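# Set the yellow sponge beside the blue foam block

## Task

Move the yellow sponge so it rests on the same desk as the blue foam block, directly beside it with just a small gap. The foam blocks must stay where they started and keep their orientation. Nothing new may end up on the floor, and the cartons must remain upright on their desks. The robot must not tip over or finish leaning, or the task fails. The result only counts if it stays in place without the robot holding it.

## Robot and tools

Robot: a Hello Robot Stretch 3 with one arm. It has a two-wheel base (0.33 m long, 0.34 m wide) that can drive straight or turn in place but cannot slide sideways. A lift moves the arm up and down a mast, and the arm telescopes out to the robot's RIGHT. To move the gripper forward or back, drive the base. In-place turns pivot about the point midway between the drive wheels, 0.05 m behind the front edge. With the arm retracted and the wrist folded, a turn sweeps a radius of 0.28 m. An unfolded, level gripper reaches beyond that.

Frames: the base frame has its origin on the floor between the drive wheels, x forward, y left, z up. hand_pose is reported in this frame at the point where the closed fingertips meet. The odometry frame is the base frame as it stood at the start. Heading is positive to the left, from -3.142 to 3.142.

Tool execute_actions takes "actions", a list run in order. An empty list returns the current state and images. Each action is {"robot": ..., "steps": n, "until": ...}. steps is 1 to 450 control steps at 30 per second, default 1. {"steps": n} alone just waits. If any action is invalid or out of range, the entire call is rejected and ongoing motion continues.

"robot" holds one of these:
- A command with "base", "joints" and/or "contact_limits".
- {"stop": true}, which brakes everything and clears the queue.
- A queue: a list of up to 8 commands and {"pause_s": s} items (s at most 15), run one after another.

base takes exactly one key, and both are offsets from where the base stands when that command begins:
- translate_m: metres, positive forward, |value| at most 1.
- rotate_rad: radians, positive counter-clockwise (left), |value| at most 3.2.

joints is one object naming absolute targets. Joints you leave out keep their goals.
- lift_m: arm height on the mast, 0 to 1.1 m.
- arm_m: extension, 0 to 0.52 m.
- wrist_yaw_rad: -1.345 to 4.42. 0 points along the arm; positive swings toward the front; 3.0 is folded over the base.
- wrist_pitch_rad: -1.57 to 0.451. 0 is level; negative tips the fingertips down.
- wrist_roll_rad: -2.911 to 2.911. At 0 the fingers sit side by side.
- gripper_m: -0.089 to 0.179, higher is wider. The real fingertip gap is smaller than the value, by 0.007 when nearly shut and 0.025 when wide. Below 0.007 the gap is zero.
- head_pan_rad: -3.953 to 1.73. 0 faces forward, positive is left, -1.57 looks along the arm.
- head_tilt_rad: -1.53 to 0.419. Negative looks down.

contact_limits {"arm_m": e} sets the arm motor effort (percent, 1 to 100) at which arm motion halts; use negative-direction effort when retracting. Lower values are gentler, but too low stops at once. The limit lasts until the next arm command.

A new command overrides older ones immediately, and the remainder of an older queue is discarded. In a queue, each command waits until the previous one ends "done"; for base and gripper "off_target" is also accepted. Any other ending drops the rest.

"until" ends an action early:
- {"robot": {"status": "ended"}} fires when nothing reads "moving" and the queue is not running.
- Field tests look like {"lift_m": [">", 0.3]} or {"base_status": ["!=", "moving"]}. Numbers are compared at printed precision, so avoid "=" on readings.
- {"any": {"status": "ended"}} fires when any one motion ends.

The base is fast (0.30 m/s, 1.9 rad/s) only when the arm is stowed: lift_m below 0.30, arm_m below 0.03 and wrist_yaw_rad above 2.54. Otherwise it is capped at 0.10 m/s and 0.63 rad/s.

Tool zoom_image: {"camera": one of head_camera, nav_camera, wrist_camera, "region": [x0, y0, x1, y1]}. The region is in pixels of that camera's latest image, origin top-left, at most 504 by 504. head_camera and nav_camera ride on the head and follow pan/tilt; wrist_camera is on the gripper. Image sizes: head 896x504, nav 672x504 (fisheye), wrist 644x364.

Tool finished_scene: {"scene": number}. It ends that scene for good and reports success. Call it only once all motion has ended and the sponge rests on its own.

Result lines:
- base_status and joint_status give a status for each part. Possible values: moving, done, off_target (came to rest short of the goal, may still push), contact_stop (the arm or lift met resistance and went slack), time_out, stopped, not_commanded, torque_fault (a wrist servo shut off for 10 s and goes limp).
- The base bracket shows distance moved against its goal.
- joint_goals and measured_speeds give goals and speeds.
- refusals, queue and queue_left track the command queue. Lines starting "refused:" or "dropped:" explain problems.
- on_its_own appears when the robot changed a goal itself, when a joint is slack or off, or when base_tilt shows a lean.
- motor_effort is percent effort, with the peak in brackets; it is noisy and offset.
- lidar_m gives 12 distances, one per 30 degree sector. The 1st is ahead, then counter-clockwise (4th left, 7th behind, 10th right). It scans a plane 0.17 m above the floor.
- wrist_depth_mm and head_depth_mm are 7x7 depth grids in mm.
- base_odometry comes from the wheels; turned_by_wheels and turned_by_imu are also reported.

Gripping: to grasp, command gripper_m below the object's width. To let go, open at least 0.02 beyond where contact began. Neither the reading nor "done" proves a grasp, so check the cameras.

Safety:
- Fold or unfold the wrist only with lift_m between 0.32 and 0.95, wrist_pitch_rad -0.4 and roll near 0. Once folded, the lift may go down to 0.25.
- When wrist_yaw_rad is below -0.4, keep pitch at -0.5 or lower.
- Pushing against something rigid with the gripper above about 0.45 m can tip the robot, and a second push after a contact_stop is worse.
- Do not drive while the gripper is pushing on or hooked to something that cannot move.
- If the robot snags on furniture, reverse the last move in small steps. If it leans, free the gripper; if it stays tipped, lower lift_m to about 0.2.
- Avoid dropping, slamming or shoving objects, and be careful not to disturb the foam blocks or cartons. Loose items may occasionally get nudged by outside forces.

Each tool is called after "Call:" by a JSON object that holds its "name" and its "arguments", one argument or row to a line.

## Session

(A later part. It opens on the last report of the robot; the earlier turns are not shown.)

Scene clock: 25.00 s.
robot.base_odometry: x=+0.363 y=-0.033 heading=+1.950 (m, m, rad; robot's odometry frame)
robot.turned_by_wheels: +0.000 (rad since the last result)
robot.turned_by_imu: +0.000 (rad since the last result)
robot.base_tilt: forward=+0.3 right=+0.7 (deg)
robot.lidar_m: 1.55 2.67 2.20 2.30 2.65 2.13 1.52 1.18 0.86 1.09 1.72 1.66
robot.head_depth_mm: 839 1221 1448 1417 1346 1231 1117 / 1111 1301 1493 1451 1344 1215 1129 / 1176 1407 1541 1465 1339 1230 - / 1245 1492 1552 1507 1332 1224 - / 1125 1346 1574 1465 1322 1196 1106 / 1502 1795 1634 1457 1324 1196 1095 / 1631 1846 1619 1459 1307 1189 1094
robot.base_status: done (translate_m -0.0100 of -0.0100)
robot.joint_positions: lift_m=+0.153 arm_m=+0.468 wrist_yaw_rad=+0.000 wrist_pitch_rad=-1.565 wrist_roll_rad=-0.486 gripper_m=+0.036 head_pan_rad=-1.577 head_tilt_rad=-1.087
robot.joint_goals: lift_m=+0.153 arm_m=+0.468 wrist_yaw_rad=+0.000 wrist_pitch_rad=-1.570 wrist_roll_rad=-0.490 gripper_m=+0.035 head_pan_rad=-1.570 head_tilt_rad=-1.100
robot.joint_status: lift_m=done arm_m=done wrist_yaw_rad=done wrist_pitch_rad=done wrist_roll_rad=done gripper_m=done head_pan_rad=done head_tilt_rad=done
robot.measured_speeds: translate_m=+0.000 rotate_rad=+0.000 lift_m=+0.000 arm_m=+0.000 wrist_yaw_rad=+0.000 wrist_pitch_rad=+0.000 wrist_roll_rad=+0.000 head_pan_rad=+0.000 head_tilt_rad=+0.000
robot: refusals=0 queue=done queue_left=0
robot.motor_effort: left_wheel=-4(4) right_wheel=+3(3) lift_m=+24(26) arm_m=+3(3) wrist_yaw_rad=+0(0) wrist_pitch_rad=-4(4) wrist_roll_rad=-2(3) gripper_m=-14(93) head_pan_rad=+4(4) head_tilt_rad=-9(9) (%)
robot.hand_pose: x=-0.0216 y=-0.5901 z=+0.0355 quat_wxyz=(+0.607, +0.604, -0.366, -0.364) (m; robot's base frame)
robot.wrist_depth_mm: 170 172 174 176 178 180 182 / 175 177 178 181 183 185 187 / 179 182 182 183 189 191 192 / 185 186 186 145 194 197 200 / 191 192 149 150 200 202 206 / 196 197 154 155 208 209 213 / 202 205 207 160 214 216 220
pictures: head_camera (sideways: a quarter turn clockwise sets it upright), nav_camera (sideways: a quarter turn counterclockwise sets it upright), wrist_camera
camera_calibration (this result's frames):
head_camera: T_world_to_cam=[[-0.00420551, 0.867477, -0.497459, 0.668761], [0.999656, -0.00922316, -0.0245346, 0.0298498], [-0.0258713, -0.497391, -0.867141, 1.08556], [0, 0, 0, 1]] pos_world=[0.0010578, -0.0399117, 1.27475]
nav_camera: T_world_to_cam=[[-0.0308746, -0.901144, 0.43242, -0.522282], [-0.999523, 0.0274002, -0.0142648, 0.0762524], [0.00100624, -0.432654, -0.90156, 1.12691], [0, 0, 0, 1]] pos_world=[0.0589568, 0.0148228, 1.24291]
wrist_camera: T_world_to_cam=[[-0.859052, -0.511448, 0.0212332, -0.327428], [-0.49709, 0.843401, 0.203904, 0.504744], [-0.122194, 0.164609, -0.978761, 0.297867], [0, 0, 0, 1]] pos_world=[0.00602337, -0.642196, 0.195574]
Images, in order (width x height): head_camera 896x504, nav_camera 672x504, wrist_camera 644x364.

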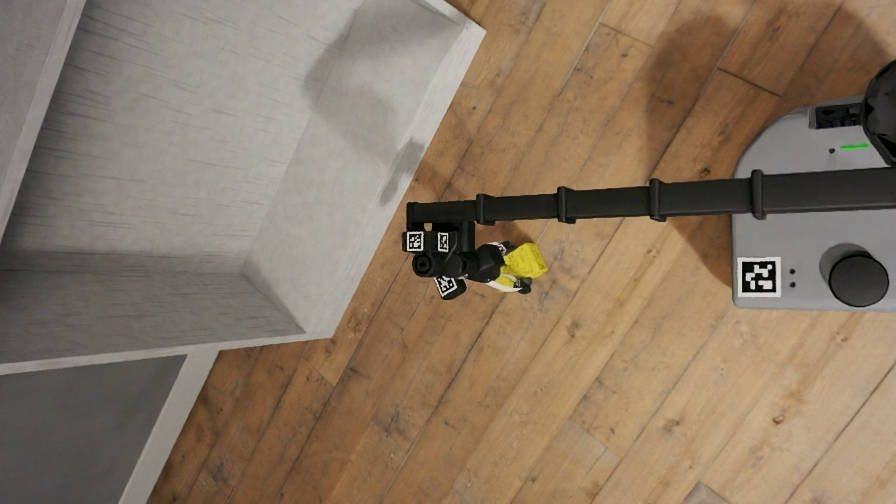

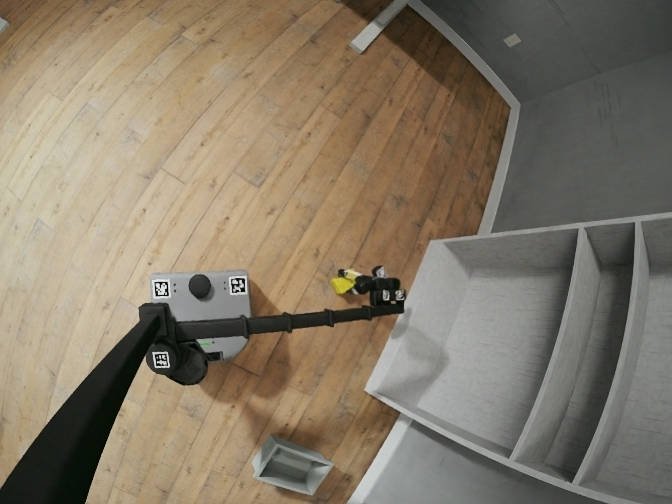

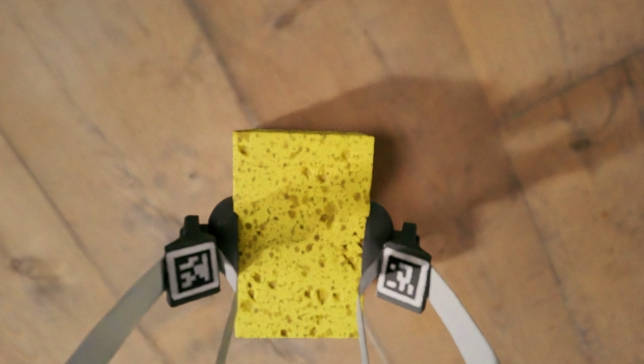

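Call:
{"name": "execute_actions", "arguments": {
  "actions": [
    {"robot":[{"joints":{"gripper_m":0.02,"lift_m":0.36,"head_pan_rad":0.0,"head_tilt_rad":-0.5}},{"base":{"rotate_rad":0.41},"joints":{"arm_m":0.0,"wrist_pitch_rad":-0.4,"wrist_roll_rad":0.0}},{"base":{"translate_m":0.25},"joints":{"wrist_yaw_rad":2.75}},{"joints":{"lift_m":0.28}}],"steps":450,"until":{"robot":{"status":"ended"}}}
  ]
}}

Scene clock: 40.43 s.
robot.base_odometry: x=+0.186 y=+0.144 heading=+2.360 (m, m, rad; robot's odometry frame)
robot.turned_by_wheels: +0.410 (rad since the last result)
robot.turned_by_imu: +0.410 (rad since the last result)
robot.base_tilt: forward=+0.3 right=+0.6 (deg)
robot.lidar_m: 2.54 1.97 2.16 2.50 2.28 2.01 1.43 1.08 1.18 1.80 1.50 1.35
robot.head_depth_mm: 2109 2270 1813 2429 2062 1662 1359 / 2373 2510 2637 2766 2119 1650 1360 / 2575 2773 3017 2904 2086 1639 1344 / 2517 2732 3015 2907 2086 1641 1341 / 2350 2567 2791 2838 2091 1630 1341 / 2226 2413 2621 2704 2060 1630 1343 / 2086 2228 2374 2559 2041 1629 1336
robot.base_status: done (translate_m +0.2500 of +0.2500)
robot.joint_positions: lift_m=+0.280 arm_m=+0.002 wrist_yaw_rad=+2.748 wrist_pitch_rad=-0.423 wrist_roll_rad=-0.002 gripper_m=+0.021 head_pan_rad=-0.007 head_tilt_rad=-0.507
robot.joint_goals: lift_m=+0.280 arm_m=+0.000 wrist_yaw_rad=+2.750 wrist_pitch_rad=-0.400 wrist_roll_rad=+0.000 gripper_m=+0.020 head_pan_rad=+0.000 head_tilt_rad=-0.500
robot.joint_status: lift_m=done arm_m=done wrist_yaw_rad=done wrist_pitch_rad=done wrist_roll_rad=done gripper_m=done head_pan_rad=done head_tilt_rad=done
robot.measured_speeds: translate_m=+0.000 rotate_rad=+0.000 lift_m=+0.000 arm_m=+0.000 wrist_yaw_rad=+0.000 wrist_pitch_rad=+0.000 wrist_roll_rad=+0.000 head_pan_rad=+0.000 head_tilt_rad=+0.000
robot: refusals=0 queue=done queue_left=0
robot.motor_effort: left_wheel=-4(9) right_wheel=+3(11) lift_m=+25(33) arm_m=-3(6) wrist_yaw_rad=+1(3) wrist_pitch_rad=+11(13) wrist_roll_rad=+1(2) gripper_m=-21(77) head_pan_rad=+4(40) head_tilt_rad=+5(46) (%)
robot.hand_pose: x=+0.0645 y=+0.0597 z=+0.2917 quat_wxyz=(+0.281, +0.706, +0.011, +0.650) (m; robot's base frame)
robot.wrist_depth_mm: - - - - - - - / - - - - - - - / 830 847 858 910 955 965 - / 661 665 629 145 729 743 743 / - 560 148 149 614 599 617 / - 482 153 154 500 503 517 / - - 157 159 421 436 437
pictures: head_camera (sideways: a quarter turn clockwise sets it upright), nav_camera (sideways: a quarter turn counterclockwise sets it upright), wrist_camera
camera_calibration (this result's frames):
head_camera: T_world_to_cam=[[-0.453355, -0.00612303, -0.891309, 1.18479], [0.0232983, 0.999553, -0.0187171, 0.0282486], [0.891026, -0.0292514, -0.45301, 0.541325], [0, 0, 0, 1]] pos_world=[0.0541365, -0.00514694, 1.30177]
nav_camera: T_world_to_cam=[[0.517069, -0.0292103, 0.855445, -1.07686], [-0.0172563, -0.99957, -0.0237012, 0.0825604], [0.85577, -0.00250664, -0.517351, 0.622052], [0, 0, 0, 1]] pos_world=[0.0259003, 0.0526289, 1.24497]
wrist_camera: T_world_to_cam=[[0.924341, -0.377263, 0.0571464, -0.0601257], [-0.18074, -0.564802, -0.80519, 0.305264], [0.336045, 0.733942, -0.590257, 0.275379], [0, 0, 0, 1]] pos_world=[0.0182104, -0.0523815, 0.411776]
Images, in order (width x height): head_camera 896x504, nav_camera 672x504, wrist_camera 644x364.

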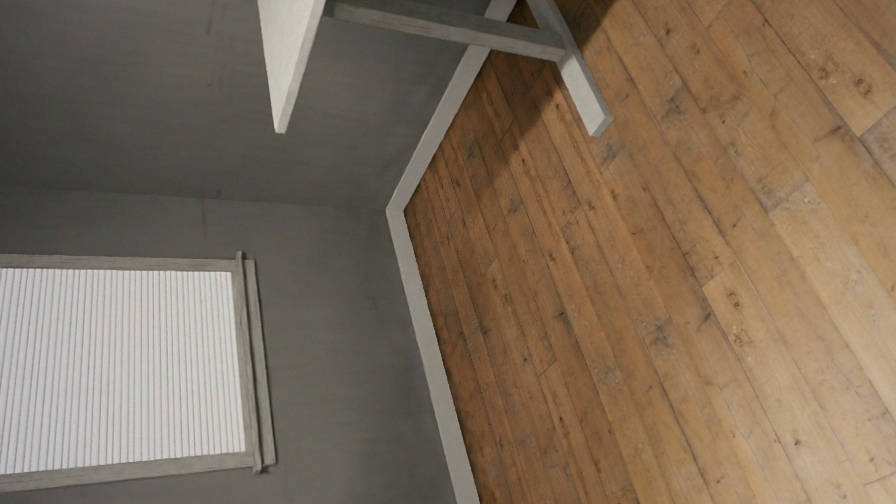

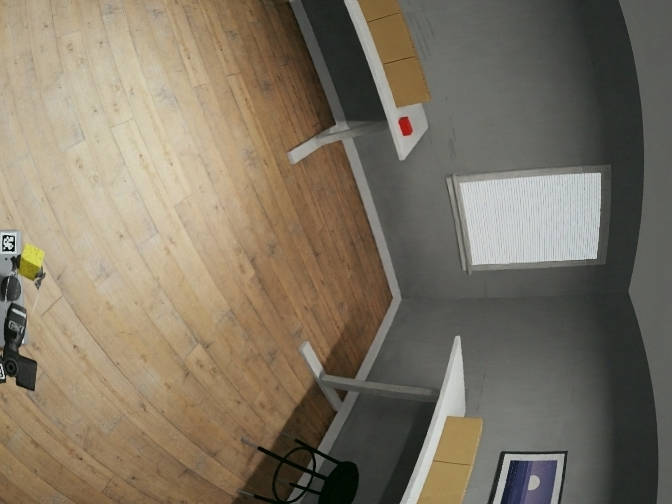

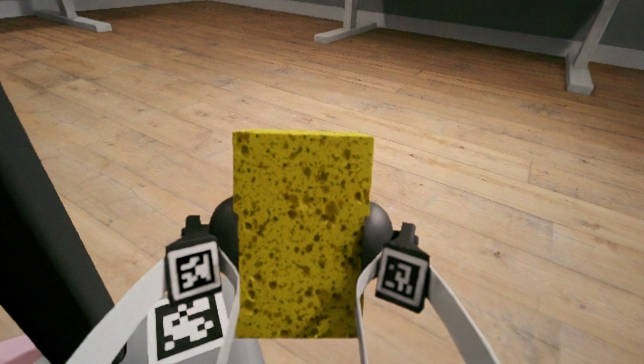

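Call:
{"name": "execute_actions", "arguments": {
  "actions": [
    {"robot":{"base":{"translate_m":1.0},"joints":{"head_pan_rad":-2.3,"head_tilt_rad":-0.35}},"steps":200,"until":{"robot":{"translate_m":[">",0.7]}}},
    {"robot":{"base":{"translate_m":1.0}},"steps":200,"until":{"robot":{"translate_m":[">",0.7]}}},
    {"robot":{"base":{"translate_m":0.8}},"steps":200,"until":{"robot":{"status":"ended"}}}
  ]
}}

Scene clock: 49.97 s.
robot.base_odometry: x=-1.386 y=+1.704 heading=+2.360 (m, m, rad; robot's odometry frame)
robot.turned_by_wheels: +0.000 (rad since the last result)
robot.turned_by_imu: +0.000 (rad since the last result)
robot.base_tilt: forward=+0.4 right=+0.6 (deg)
robot.lidar_m: 0.58 0.55 0.57 0.75 1.78 4.02 3.23 1.74 0.85 0.85 0.80 0.82
robot.head_depth_mm: 2696 2875 3036 3213 2678 1938 1529 / 2776 2880 3051 1548 2441 1943 1537 / 2838 2989 1692 1115 770 1931 1509 / 2862 3010 2860 1051 804 1865 1522 / 2134 2289 2215 1125 852 1907 1500 / 1673 1734 1788 1114 845 978 1069 / 1334 1386 1460 1104 1469 1639 1504
robot.base_status: done (translate_m +0.8000 of +0.8000)
robot.joint_positions: lift_m=+0.280 arm_m=+0.002 wrist_yaw_rad=+2.749 wrist_pitch_rad=-0.423 wrist_roll_rad=-0.002 gripper_m=+0.021 head_pan_rad=-2.293 head_tilt_rad=-0.359
robot.joint_goals: lift_m=+0.280 arm_m=+0.000 wrist_yaw_rad=+2.750 wrist_pitch_rad=-0.400 wrist_roll_rad=+0.000 gripper_m=+0.020 head_pan_rad=-2.300 head_tilt_rad=-0.350
robot.joint_status: lift_m=done arm_m=done wrist_yaw_rad=done wrist_pitch_rad=done wrist_roll_rad=done gripper_m=done head_pan_rad=done head_tilt_rad=done
robot.measured_speeds: translate_m=+0.000 rotate_rad=+0.000 lift_m=+0.000 arm_m=+0.000 wrist_yaw_rad=+0.000 wrist_pitch_rad=+0.000 wrist_roll_rad=+0.000 head_pan_rad=+0.000 head_tilt_rad=+0.000
robot: refusals=0 queue=done queue_left=0
robot.motor_effort: left_wheel=-3(9) right_wheel=+3(9) lift_m=+25(25) arm_m=-3(3) wrist_yaw_rad=+1(1) wrist_pitch_rad=+12(11) wrist_roll_rad=+1(1) gripper_m=-20(20) head_pan_rad=-3(38) head_tilt_rad=+7(27) (%)
robot.hand_pose: x=+0.0644 y=+0.0597 z=+0.2918 quat_wxyz=(+0.281, +0.706, +0.011, +0.650) (m; robot's base frame)
robot.wrist_depth_mm: - 870 712 598 510 451 405 / - 948 784 644 553 486 424 / 794 863 800 642 592 515 451 / 660 672 635 145 625 552 480 / - 553 148 149 607 562 502 / - 484 153 154 498 504 506 / - - 157 160 426 435 441
pictures: head_camera (sideways: a quarter turn clockwise sets it upright), nav_camera (sideways: a quarter turn counterclockwise sets it upright), wrist_camera
camera_calibration (this result's frames):
head_camera: T_world_to_cam=[[0.202494, 0.244012, -0.948396, 1.25528], [0.737746, -0.674886, -0.0161239, 0.0205178], [-0.643994, -0.69641, -0.316679, 0.373276], [0, 0, 0, 1]] pos_world=[-0.0289367, -0.0325048, 1.30905]
nav_camera: T_world_to_cam=[[-0.273979, -0.272397, 0.922353, -1.15931], [-0.745809, 0.665692, -0.0249402, 0.0886223], [-0.60721, -0.694733, -0.385542, 0.459463], [0, 0, 0, 1]] pos_world=[0.0274593, -0.0555836, 1.24864]
wrist_camera: T_world_to_cam=[[0.924544, -0.376766, 0.0571476, -0.0600481], [-0.180367, -0.564751, -0.80531, 0.305319], [0.335688, 0.734237, -0.590093, 0.275339], [0, 0, 0, 1]] pos_world=[0.018159, -0.0523584, 0.411784]
Images, in order (width x height): head_camera 896x504, nav_camera 672x504, wrist_camera 644x364.

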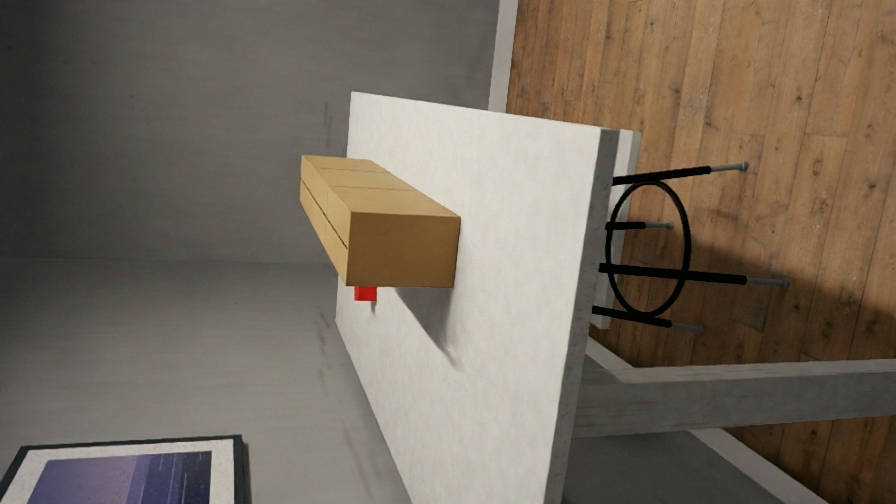

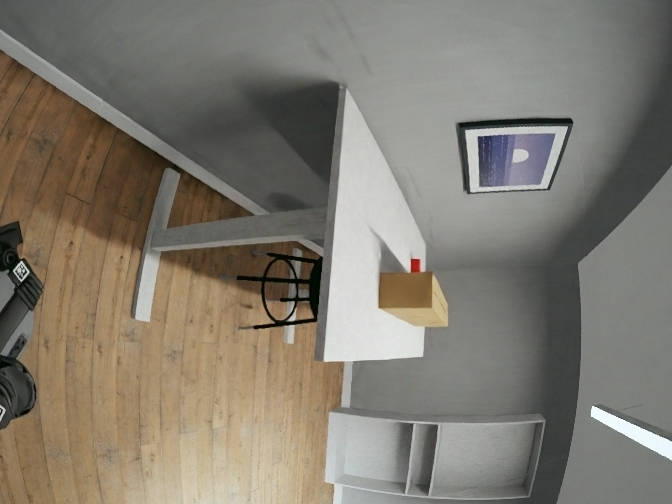

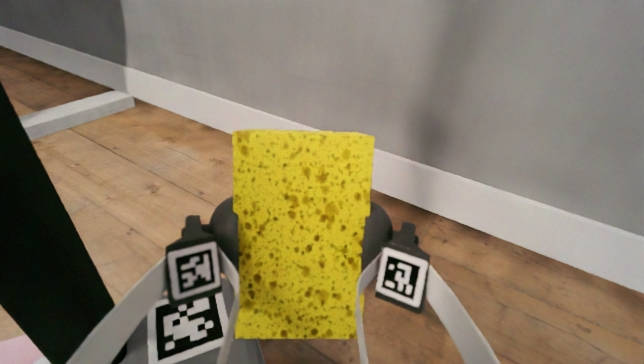

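Call:
{"name": "execute_actions", "arguments": {
  "actions": [
    {"robot":{"base":{"rotate_rad":-0.93},"joints":{"head_pan_rad":-3.25,"head_tilt_rad":-0.45}},"steps":200,"until":{"robot":{"status":"ended"}}}
  ]
}}

Scene clock: 52.10 s.
robot.base_odometry: x=-1.386 y=+1.704 heading=+1.430 (m, m, rad; robot's odometry frame)
robot.turned_by_wheels: -0.930 (rad since the last result)
robot.turned_by_imu: -0.933 (rad since the last result)
robot.base_tilt: forward=+0.3 right=+0.6 (deg)
robot.lidar_m: 0.80 0.75 0.57 0.55 0.59 0.84 0.93 4.03 2.96 1.49 0.84 0.82
robot.head_depth_mm: 1352 1354 1365 1331 1092 1371 1333 / 1838 1842 1860 1500 1081 1704 1388 / 2844 2888 2623 1489 1073 1690 1381 / 3410 3732 3945 1491 1068 1622 1326 / 3506 3708 3808 1159 1063 1733 1363 / 3351 3651 3883 1446 1022 1717 1361 / 3394 3579 3793 3200 2038 1718 1396
robot.base_status: done (rotate_rad -0.9299 of -0.9300)
robot.joint_positions: lift_m=+0.280 arm_m=+0.002 wrist_yaw_rad=+2.749 wrist_pitch_rad=-0.423 wrist_roll_rad=-0.002 gripper_m=+0.021 head_pan_rad=-3.243 head_tilt_rad=-0.445
robot.joint_goals: lift_m=+0.280 arm_m=+0.000 wrist_yaw_rad=+2.750 wrist_pitch_rad=-0.400 wrist_roll_rad=+0.000 gripper_m=+0.020 head_pan_rad=-3.250 head_tilt_rad=-0.450
robot.joint_status: lift_m=done arm_m=done wrist_yaw_rad=done wrist_pitch_rad=done wrist_roll_rad=done gripper_m=done head_pan_rad=done head_tilt_rad=done
robot.measured_speeds: translate_m=+0.000 rotate_rad=+0.000 lift_m=+0.000 arm_m=+0.000 wrist_yaw_rad=+0.000 wrist_pitch_rad=+0.000 wrist_roll_rad=+0.000 head_pan_rad=+0.000 head_tilt_rad=+0.000
robot: refusals=0 queue=done queue_left=0
robot.motor_effort: left_wheel=+3(10) right_wheel=-3(8) lift_m=+24(25) arm_m=-3(3) wrist_yaw_rad=+1(1) wrist_pitch_rad=+12(12) wrist_roll_rad=+1(1) gripper_m=-21(20) head_pan_rad=-2(40) head_tilt_rad=-4(15) (%)
robot.hand_pose: x=+0.0644 y=+0.0597 z=+0.2918 quat_wxyz=(+0.281, +0.706, +0.011, +0.650) (m; robot's base frame)
robot.wrist_depth_mm: 451 486 530 587 656 720 643 / 485 527 572 640 716 785 661 / 521 568 612 659 787 857 666 / 559 611 630 145 717 736 676 / - 548 148 149 609 596 611 / - 482 152 155 496 502 509 / - - 157 159 427 433 442
pictures: head_camera (sideways: a quarter turn clockwise sets it upright), nav_camera (sideways: a quarter turn counterclockwise sets it upright), wrist_camera
camera_calibration (this result's frames):
head_camera: T_world_to_cam=[[0.395865, -0.0309195, -0.917788, 1.21415], [-0.118516, -0.992795, -0.0176726, 0.0277553], [-0.910629, 0.115769, -0.396677, 0.479011], [0, 0, 0, 1]] pos_world=[-0.0411501, 0.0096419, 1.30484]
nav_camera: T_world_to_cam=[[-0.458063, 0.0723133, 0.885974, -1.11072], [0.109888, 0.993647, -0.0242875, 0.0825501], [-0.882102, 0.0862331, -0.463099, 0.562063], [0, 0, 0, 1]] pos_world=[-0.0220555, -0.0501741, 1.24637]
wrist_camera: T_world_to_cam=[[0.924544, -0.376767, 0.0571459, -0.0600505], [-0.180369, -0.56475, -0.80531, 0.305315], [0.335687, 0.734237, -0.590093, 0.275344], [0, 0, 0, 1]] pos_world=[0.0181591, -0.0523663, 0.411783]
Images, in order (width x height): head_camera 896x504, nav_camera 672x504, wrist_camera 644x364.

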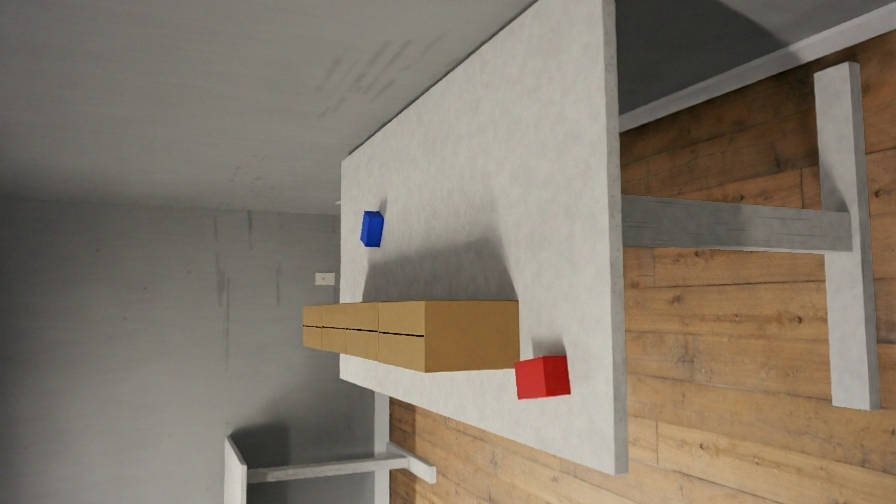

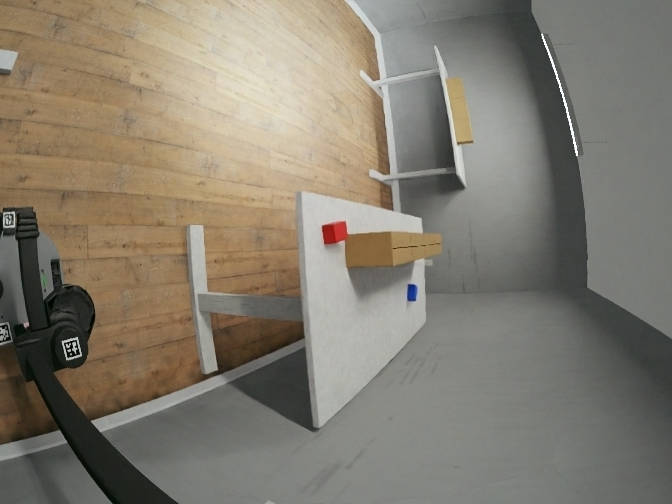

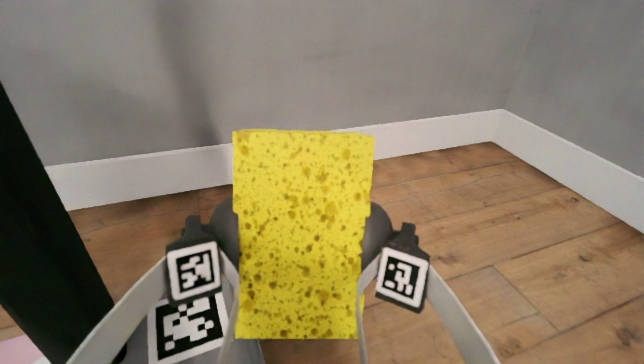

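Call:
{"name": "execute_actions", "arguments": {
  "actions": [
    {"robot":[{"base":{"rotate_rad":-2.69},"joints":{"head_pan_rad":-0.5,"head_tilt_rad":-0.7}},{"base":{"translate_m":1.0}},{"base":{"rotate_rad":-0.47}}],"steps":450,"until":{"robot":{"status":"ended"}}}
  ]
}}

Scene clock: 63.50 s.
robot.base_odometry: x=-1.080 y=+0.752 heading=-1.730 (m, m, rad; robot's odometry frame)
robot.turned_by_wheels: -3.160 (rad since the last result)
robot.turned_by_imu: -3.169 (rad since the last result)
robot.base_tilt: forward=+0.4 right=+0.7 (deg)
robot.lidar_m: 2.64 3.04 2.79 2.42 1.40 1.26 1.29 1.42 1.06 0.60 1.09 1.42
robot.head_depth_mm: 1220 1300 1294 660 574 604 542 / 1377 1482 1277 662 668 630 565 / 1581 1673 911 730 736 645 1214 / 1857 2000 886 875 776 1380 1212 / 2242 2358 1011 943 1651 1410 1206 / 2681 2924 1180 1944 1686 1394 1205 / 2627 2878 2552 2088 1679 1396 1193
robot.base_status: done (rotate_rad -0.4699 of -0.4700)
robot.joint_positions: lift_m=+0.280 arm_m=+0.002 wrist_yaw_rad=+2.749 wrist_pitch_rad=-0.423 wrist_roll_rad=-0.002 gripper_m=+0.021 head_pan_rad=-0.507 head_tilt_rad=-0.692
robot.joint_goals: lift_m=+0.280 arm_m=+0.000 wrist_yaw_rad=+2.750 wrist_pitch_rad=-0.400 wrist_roll_rad=+0.000 gripper_m=+0.020 head_pan_rad=-0.500 head_tilt_rad=-0.700
robot.joint_status: lift_m=done arm_m=done wrist_yaw_rad=done wrist_pitch_rad=done wrist_roll_rad=done gripper_m=done head_pan_rad=done head_tilt_rad=done
robot.measured_speeds: translate_m=+0.000 rotate_rad=+0.000 lift_m=+0.000 arm_m=+0.000 wrist_yaw_rad=+0.000 wrist_pitch_rad=+0.000 wrist_roll_rad=+0.000 head_pan_rad=+0.000 head_tilt_rad=+0.000
robot: refusals=0 queue=done queue_left=0
robot.motor_effort: left_wheel=+2(10) right_wheel=-3(8) lift_m=+25(25) arm_m=-3(3) wrist_yaw_rad=+1(1) wrist_pitch_rad=+12(12) wrist_roll_rad=+1(1) gripper_m=-20(20) head_pan_rad=+4(37) head_tilt_rad=-6(34) (%)
robot.hand_pose: x=+0.0644 y=+0.0598 z=+0.2918 quat_wxyz=(+0.281, +0.706, +0.011, +0.650) (m; robot's base frame)
robot.wrist_depth_mm: - - - - - - - / - - - - - - - / 826 851 877 910 935 972 - / 664 657 625 145 719 736 757 / - 553 149 150 605 601 612 / - 484 153 154 494 508 511 / - - 157 159 426 434 438
pictures: head_camera (sideways: a quarter turn clockwise sets it upright), nav_camera (sideways: a quarter turn counterclockwise sets it upright), wrist_camera
camera_calibration (this result's frames):
head_camera: T_world_to_cam=[[-0.537503, 0.287781, -0.792637, 1.05664], [0.496222, 0.867932, -0.0213798, 0.0288256], [0.681802, -0.404815, -0.609319, 0.745971], [0, 0, 0, 1]] pos_world=[0.0450369, -0.0271179, 1.29268]
nav_camera: T_world_to_cam=[[0.569763, -0.345591, 0.745612, -0.933993], [-0.497844, -0.867002, -0.0214257, 0.0825242], [0.653851, -0.35899, -0.666036, 0.816713], [0, 0, 0, 1]] pos_world=[0.0392303, 0.041961, 1.24212]
wrist_camera: T_world_to_cam=[[0.92457, -0.376704, 0.0571402, -0.0600387], [-0.180312, -0.56471, -0.805351, 0.305337], [0.335647, 0.7343, -0.590038, 0.275329], [0, 0, 0, 1]] pos_world=[0.0181526, -0.0523638, 0.411789]
Images, in order (width x height): head_camera 896x504, nav_camera 672x504, wrist_camera 644x364.

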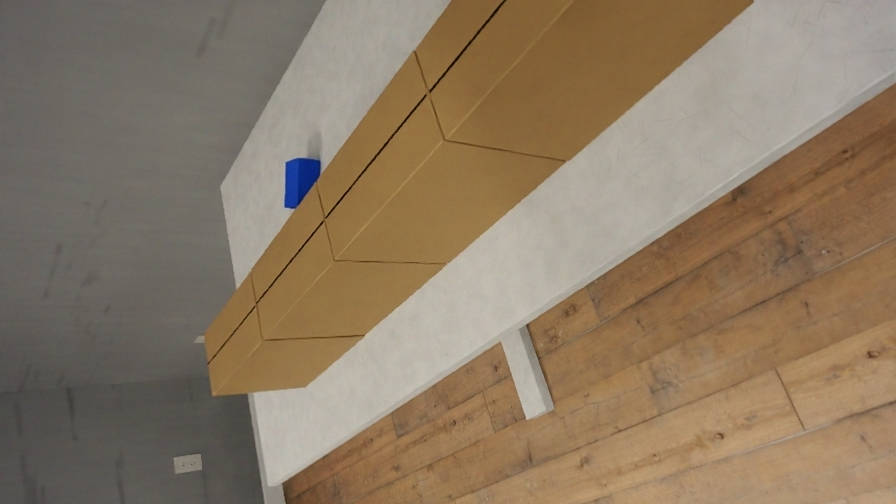

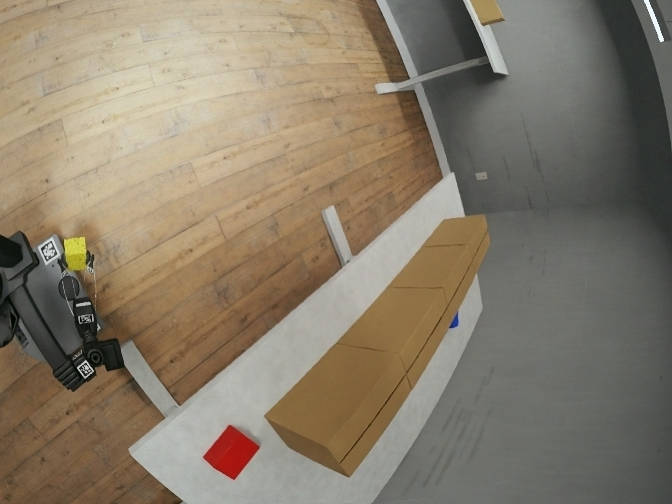

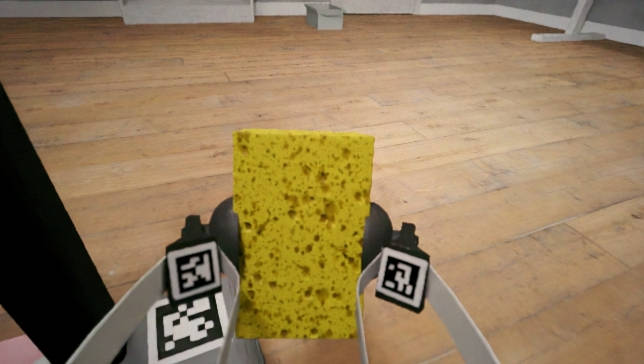

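Call:
{"name": "execute_actions", "arguments": {
  "actions": [
    {"robot":{"base":{"translate_m":1.0},"joints":{"head_pan_rad":-1.2,"head_tilt_rad":-0.8}},"steps":200,"until":{"robot":{"translate_m":[">",0.69]}}},
    {"robot":[{"base":{"translate_m":0.97}},{"base":{"rotate_rad":-1.61}}],"steps":300,"until":{"robot":{"status":"ended"}}},
    {"robot":{"joints":{"lift_m":0.93}},"steps":5}
  ]
}}

Scene clock: 73.83 s.
robot.base_odometry: x=-1.345 y=-0.896 heading=+2.943 (m, m, rad; robot's odometry frame)
robot.turned_by_wheels: -1.610 (rad since the last result)
robot.turned_by_imu: -1.613 (rad since the last result)
robot.base_tilt: forward=+0.3 right=+0.7 (deg)
robot.lidar_m: 1.09 1.14 1.46 1.06 1.00 1.78 2.63 2.61 3.18 2.90 1.57 0.72
robot.head_depth_mm: 2862 3070 2447 1908 1584 1353 1170 / 2923 3104 2441 1911 1575 1352 1168 / 3029 1554 2384 1892 1580 1342 1164 / 2595 1235 1180 1894 1567 1343 1163 / 2238 1049 1003 1724 1542 1330 1165 / 1814 949 868 824 1474 1325 1142 / 1587 1371 748 774 681 1289 1148
robot.base_status: done (rotate_rad -1.6098 of -1.6100)
robot.joint_positions: lift_m=+0.283 arm_m=+0.002 wrist_yaw_rad=+2.749 wrist_pitch_rad=-0.422 wrist_roll_rad=-0.002 gripper_m=+0.021 head_pan_rad=-1.193 head_tilt_rad=-0.790
robot.joint_goals: lift_m=+0.930 arm_m=+0.000 wrist_yaw_rad=+2.750 wrist_pitch_rad=-0.400 wrist_roll_rad=+0.000 gripper_m=+0.020 head_pan_rad=-1.200 head_tilt_rad=-0.800
robot.joint_status: lift_m=moving arm_m=done wrist_yaw_rad=done wrist_pitch_rad=done wrist_roll_rad=done gripper_m=done head_pan_rad=done head_tilt_rad=done
robot.measured_speeds: translate_m=+0.000 rotate_rad=+0.000 lift_m=+0.030 arm_m=+0.000 wrist_yaw_rad=+0.000 wrist_pitch_rad=+0.000 wrist_roll_rad=+0.000 head_pan_rad=+0.000 head_tilt_rad=+0.000
robot: refusals=0 queue=running queue_left=0
robot.motor_effort: left_wheel=+3(11) right_wheel=-3(9) lift_m=+29(31) arm_m=-3(3) wrist_yaw_rad=+1(1) wrist_pitch_rad=+12(11) wrist_roll_rad=+1(1) gripper_m=-20(20) head_pan_rad=-2(37) head_tilt_rad=-6(20) (%)
robot.hand_pose: x=+0.0644 y=+0.0598 z=+0.2943 quat_wxyz=(+0.281, +0.706, +0.011, +0.650) (m; robot's base frame)
robot.wrist_depth_mm: - - - - - - 842 / - - - - - - 874 / 811 866 862 901 939 - 890 / 663 677 627 145 716 744 760 / - 556 148 149 610 611 618 / - 487 152 154 499 506 516 / - - 157 160 427 434 436
pictures: head_camera (sideways: a quarter turn clockwise sets it upright), nav_camera (sideways: a quarter turn counterclockwise sets it upright), wrist_camera
camera_calibration (this result's frames):
head_camera: T_world_to_cam=[[-0.260974, 0.632801, -0.72901, 0.972018], [0.933105, 0.3589, -0.0225011, 0.0276175], [0.247403, -0.686115, -0.684133, 0.845938], [0, 0, 0, 1]] pos_world=[0.0186137, -0.0445958, 1.28797]
nav_camera: T_world_to_cam=[[0.24749, -0.693424, 0.676691, -0.84221], [-0.935314, -0.353257, -0.0199146, 0.0832228], [0.252855, -0.627991, -0.735997, 0.910151], [0, 0, 0, 1]] pos_world=[0.0561416, 0.0169563, 1.24144]
wrist_camera: T_world_to_cam=[[0.924583, -0.376672, 0.057137, -0.0601812], [-0.180285, -0.564696, -0.805367, 0.307406], [0.335624, 0.734328, -0.590016, 0.276839], [0, 0, 0, 1]] pos_world=[0.0181492, -0.0523687, 0.414353]
Images, in order (width x height): head_camera 896x504, nav_camera 672x504, wrist_camera 644x364.

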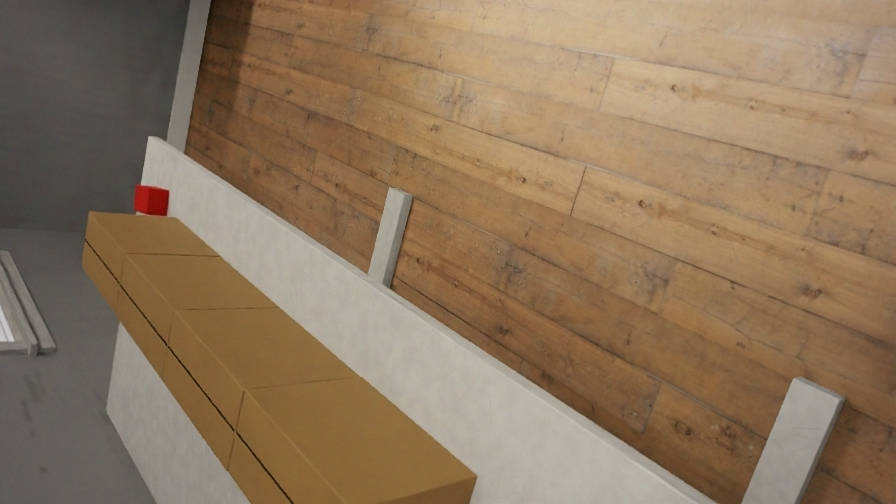

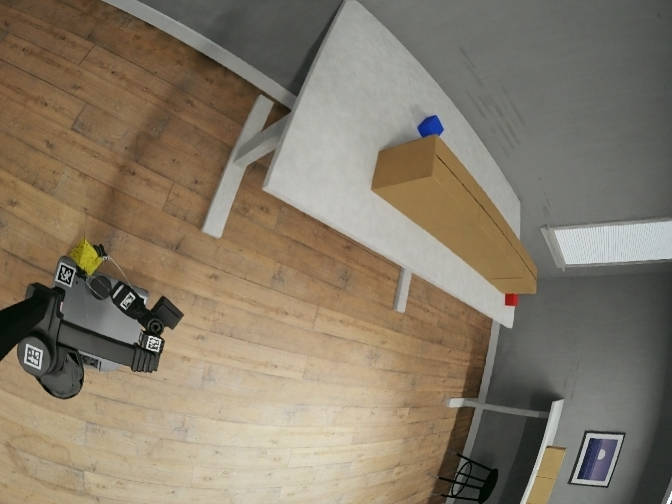

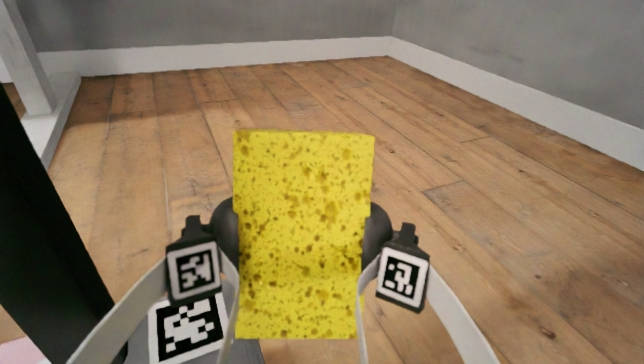

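Call:
{"name": "execute_actions", "arguments": {
  "actions": [
    {"steps":100,"until":{"robot":{"lift_m":[">",0.5]}}},
    {"robot":{"joints":{"wrist_yaw_rad":1.9,"head_pan_rad":-1.57,"head_tilt_rad":-0.75}},"steps":100,"until":{"robot":{"lift_m":[">",0.62]}}},
    {"robot":{"base":{"translate_m":0.76},"joints":{"wrist_pitch_rad":-1.57}},"steps":100,"until":{"robot":{"lift_m":[">",0.9]}}},
    {"robot":{"joints":{"wrist_yaw_rad":0.0,"lift_m":0.97}},"steps":300,"until":{"robot":{"status":"ended"}}}
  ]
}}

Scene clock: 85.63 s.
robot.base_odometry: x=-2.090 y=-0.746 heading=+2.943 (m, m, rad; robot's odometry frame)
robot.turned_by_wheels: +0.000 (rad since the last result)
robot.turned_by_imu: -0.001 (rad since the last result)
robot.base_tilt: forward=+0.4 right=+0.7 (deg)
robot.lidar_m: 0.34 0.35 0.48 1.30 1.46 1.41 3.36 3.29 0.33 0.32 0.48 0.35
robot.head_depth_mm: 2894 3215 780 - - - - / 2913 1088 848 829 - - - / 2926 1409 1101 903 - - - / 2961 1567 1119 862 723 - - / 2887 1529 1106 825 708 600 529 / 1810 1492 1098 862 707 598 518 / 1141 1153 1081 854 702 595 516
robot.base_status: done (translate_m +0.7600 of +0.7600)
robot.joint_positions: lift_m=+0.970 arm_m=+0.002 wrist_yaw_rad=+0.002 wrist_pitch_rad=-1.564 wrist_roll_rad=-0.002 gripper_m=+0.021 head_pan_rad=-1.563 head_tilt_rad=-0.754
robot.joint_goals: lift_m=+0.970 arm_m=+0.000 wrist_yaw_rad=+0.000 wrist_pitch_rad=-1.570 wrist_roll_rad=+0.000 gripper_m=+0.020 head_pan_rad=-1.570 head_tilt_rad=-0.750
robot.joint_status: lift_m=done arm_m=done wrist_yaw_rad=done wrist_pitch_rad=done wrist_roll_rad=done gripper_m=done head_pan_rad=done head_tilt_rad=done
robot.measured_speeds: translate_m=+0.000 rotate_rad=+0.000 lift_m=+0.000 arm_m=+0.000 wrist_yaw_rad=+0.000 wrist_pitch_rad=+0.000 wrist_roll_rad=+0.000 head_pan_rad=+0.000 head_tilt_rad=+0.000
robot: refusals=0 queue=done queue_left=0
robot.motor_effort: left_wheel=+2(7) right_wheel=-4(4) lift_m=+30(28) arm_m=-3(3) wrist_yaw_rad=-2(3) wrist_pitch_rad=-4(10) wrist_roll_rad=+1(1) gripper_m=-21(20) head_pan_rad=-3(25) head_tilt_rad=+3(11) (%)
robot.hand_pose: x=-0.0217 y=-0.1246 z=+0.8522 quat_wxyz=(+0.503, +0.499, -0.500, -0.498) (m; robot's base frame)
robot.wrist_depth_mm: 259 262 264 267 269 273 276 / 266 267 272 275 276 280 284 / 461 686 947 179 - - - / 461 694 948 145 - - - / 464 687 148 149 - - - / 459 601 154 154 - - - / 450 762 - 159 - - -
pictures: head_camera (sideways: a quarter turn clockwise sets it upright), nav_camera (sideways: a quarter turn counterclockwise sets it upright), wrist_camera
camera_calibration (this result's frames):
head_camera: T_world_to_cam=[[-0.014527, 0.657689, -0.753149, 1.00198], [0.99975, -0.00324289, -0.0221153, 0.0267098], [-0.0169874, -0.753282, -0.657478, 0.81288], [0, 0, 0, 1]] pos_world=[0.00166126, -0.0465747, 1.28968]
nav_camera: T_world_to_cam=[[-0.0199324, -0.711195, 0.702712, -0.874487], [-0.99976, 0.0077735, -0.0204909, 0.0843671], [0.00911045, -0.702952, -0.711179, 0.879361], [0, 0, 0, 1]] pos_world=[0.0589048, -0.00443822, 1.24162]
wrist_camera: T_world_to_cam=[[-0.998284, -0.0553641, 0.0190877, -0.05115], [-0.0503828, 0.978096, 0.201964, -0.026293], [-0.0298512, 0.200656, -0.979207, 1.0275], [0, 0, 0, 1]] pos_world=[-0.0217149, -0.183288, 1.01242]
Images, in order (width x height): head_camera 896x504, nav_camera 672x504, wrist_camera 644x364.

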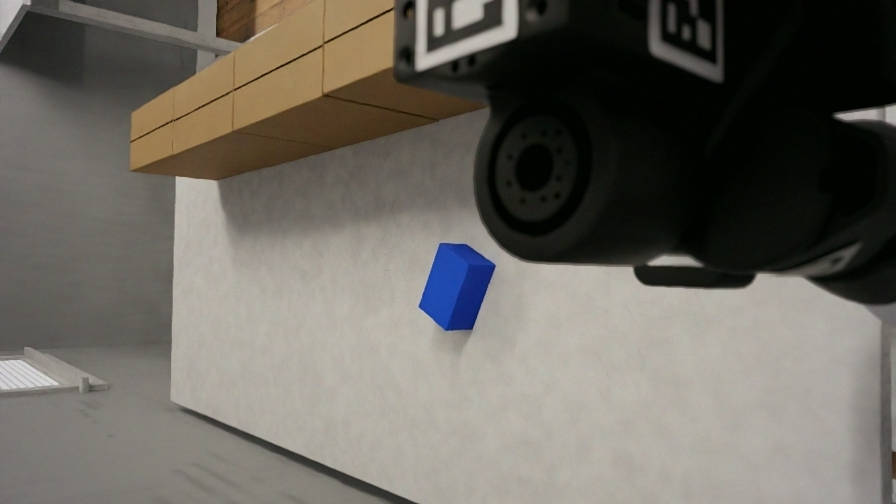

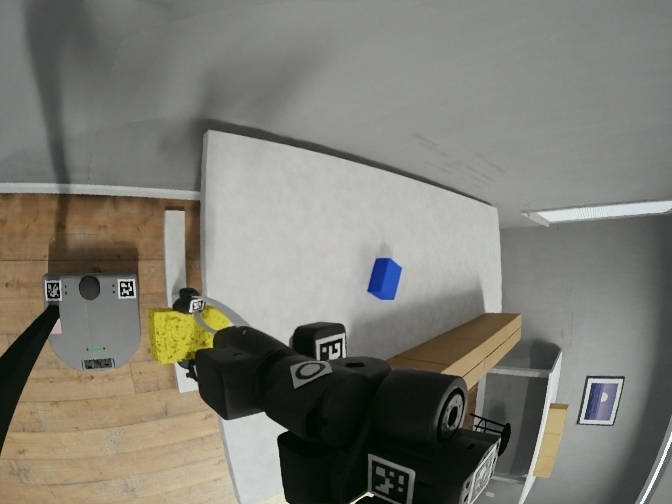

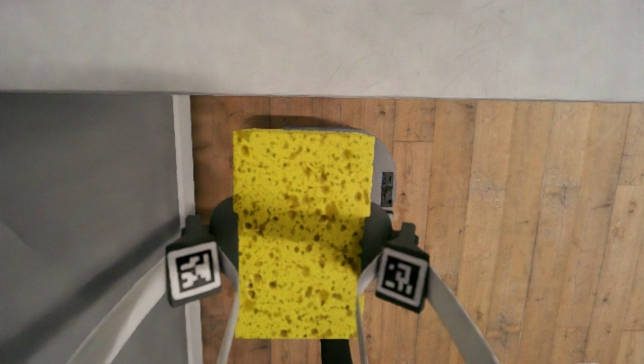

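Call:
{"name": "execute_actions", "arguments": {
  "actions": [
    {"robot":{"base":{"translate_m":0.075},"joints":{"arm_m":0.44,"wrist_roll_rad":0.46,"lift_m":0.95}},"steps":300,"until":{"robot":{"status":"ended"}}}
  ]
}}

Scene clock: 90.60 s.
robot.base_odometry: x=-2.163 y=-0.732 heading=+2.943 (m, m, rad; robot's odometry frame)
robot.turned_by_wheels: +0.000 (rad since the last result)
robot.turned_by_imu: +0.000 (rad since the last result)
robot.base_tilt: forward=+0.4 right=+0.7 (deg)
robot.lidar_m: 0.26 0.27 0.37 1.02 1.46 1.46 3.44 3.37 0.34 1.04 0.38 0.28
robot.head_depth_mm: 2949 3182 - 817 704 609 537 / 2891 - 1044 878 719 608 525 / 2916 - 1125 873 716 606 523 / 2944 1632 - 701 711 603 521 / 2844 1539 1103 863 711 601 519 / 1408 1376 1101 859 707 598 518 / 888 902 912 854 702 596 517
robot.base_status: done (translate_m +0.0750 of +0.0750)
robot.joint_positions: lift_m=+0.950 arm_m=+0.440 wrist_yaw_rad=+0.000 wrist_pitch_rad=-1.564 wrist_roll_rad=+0.458 gripper_m=+0.021 head_pan_rad=-1.563 head_tilt_rad=-0.754
robot.joint_goals: lift_m=+0.950 arm_m=+0.440 wrist_yaw_rad=+0.000 wrist_pitch_rad=-1.570 wrist_roll_rad=+0.460 gripper_m=+0.020 head_pan_rad=-1.570 head_tilt_rad=-0.750
robot.joint_status: lift_m=done arm_m=done wrist_yaw_rad=done wrist_pitch_rad=done wrist_roll_rad=done gripper_m=done head_pan_rad=done head_tilt_rad=done
robot.measured_speeds: translate_m=+0.000 rotate_rad=+0.000 lift_m=+0.000 arm_m=+0.000 wrist_yaw_rad=+0.000 wrist_pitch_rad=+0.000 wrist_roll_rad=+0.000 head_pan_rad=+0.000 head_tilt_rad=+0.000
robot: refusals=0 queue=done queue_left=0
robot.motor_effort: left_wheel=+2(7) right_wheel=-3(4) lift_m=+25(27) arm_m=+3(8) wrist_yaw_rad=+0(2) wrist_pitch_rad=-4(4) wrist_roll_rad=+1(2) gripper_m=-21(21) head_pan_rad=-2(2) head_tilt_rad=+3(4) (%)
robot.hand_pose: x=-0.0216 y=-0.5621 z=+0.8324 quat_wxyz=(+0.375, +0.372, -0.602, -0.599) (m; robot's base frame)
robot.wrist_depth_mm: 241 244 207 206 249 251 244 / 247 249 211 212 257 257 258 / 254 256 257 258 264 267 268 / 260 264 263 145 272 275 276 / 270 271 149 149 278 283 287 / 279 280 154 154 291 291 295 / 292 290 290 159 301 300 304
pictures: head_camera (sideways: a quarter turn clockwise sets it upright), nav_camera (sideways: a quarter turn counterclockwise sets it upright), wrist_camera
camera_calibration (this result's frames):
head_camera: T_world_to_cam=[[-0.0143339, 0.657458, -0.753355, 1.00224], [0.999749, -0.00354061, -0.0221118, 0.0267053], [-0.0172049, -0.753483, -0.657242, 0.812574], [0, 0, 0, 1]] pos_world=[0.00164774, -0.0465772, 1.28969]
nav_camera: T_world_to_cam=[[-0.020141, -0.710969, 0.702935, -0.874776], [-0.999757, 0.00805788, -0.0204958, 0.0843735], [0.00890767, -0.703177, -0.710959, 0.879075], [0, 0, 0, 1]] pos_world=[0.0589036, -0.00447246, 1.24163]
wrist_camera: T_world_to_cam=[[-0.918277, 0.395594, 0.0165062, 0.182379], [0.390522, 0.898057, 0.20245, 0.369703], [0.0652647, 0.192352, -0.979153, 1.09326], [0, 0, 0, 1]] pos_world=[-0.0482542, -0.614453, 0.992614]
Images, in order (width x height): head_camera 896x504, nav_camera 672x504, wrist_camera 644x364.

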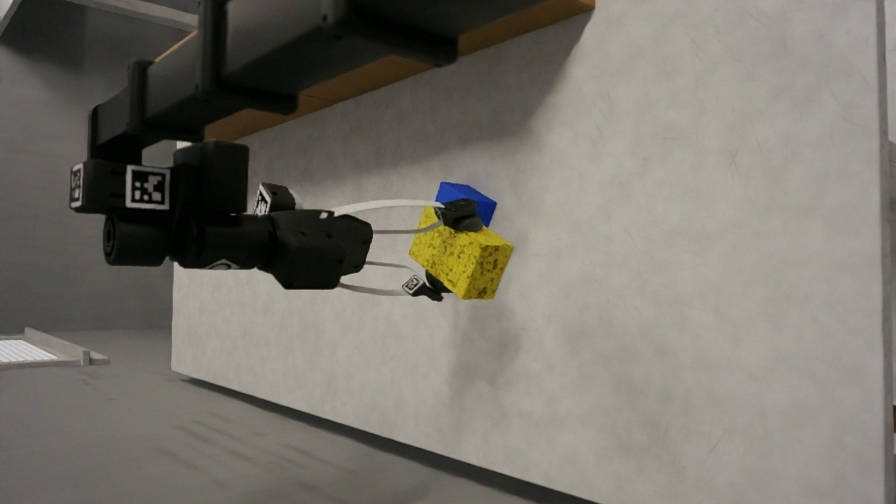

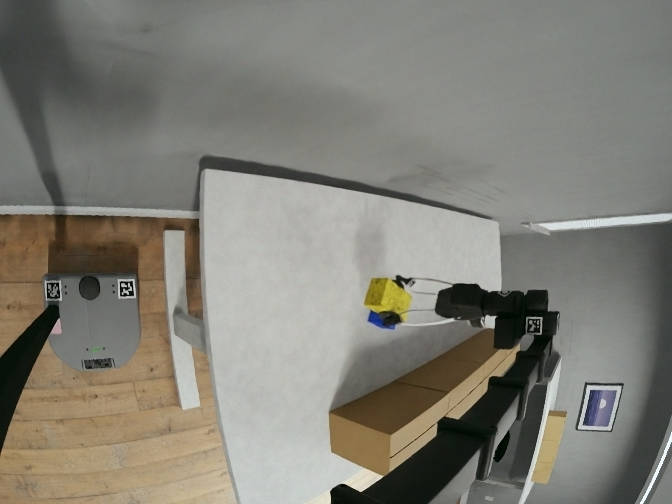

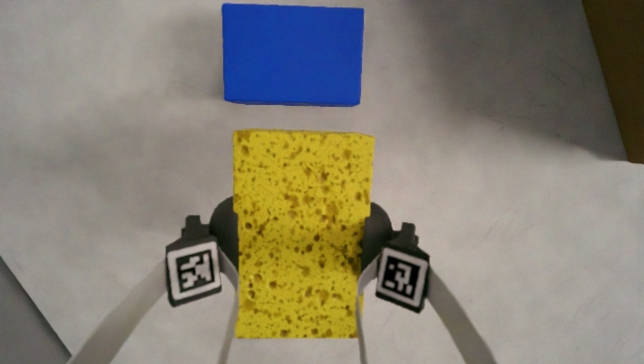

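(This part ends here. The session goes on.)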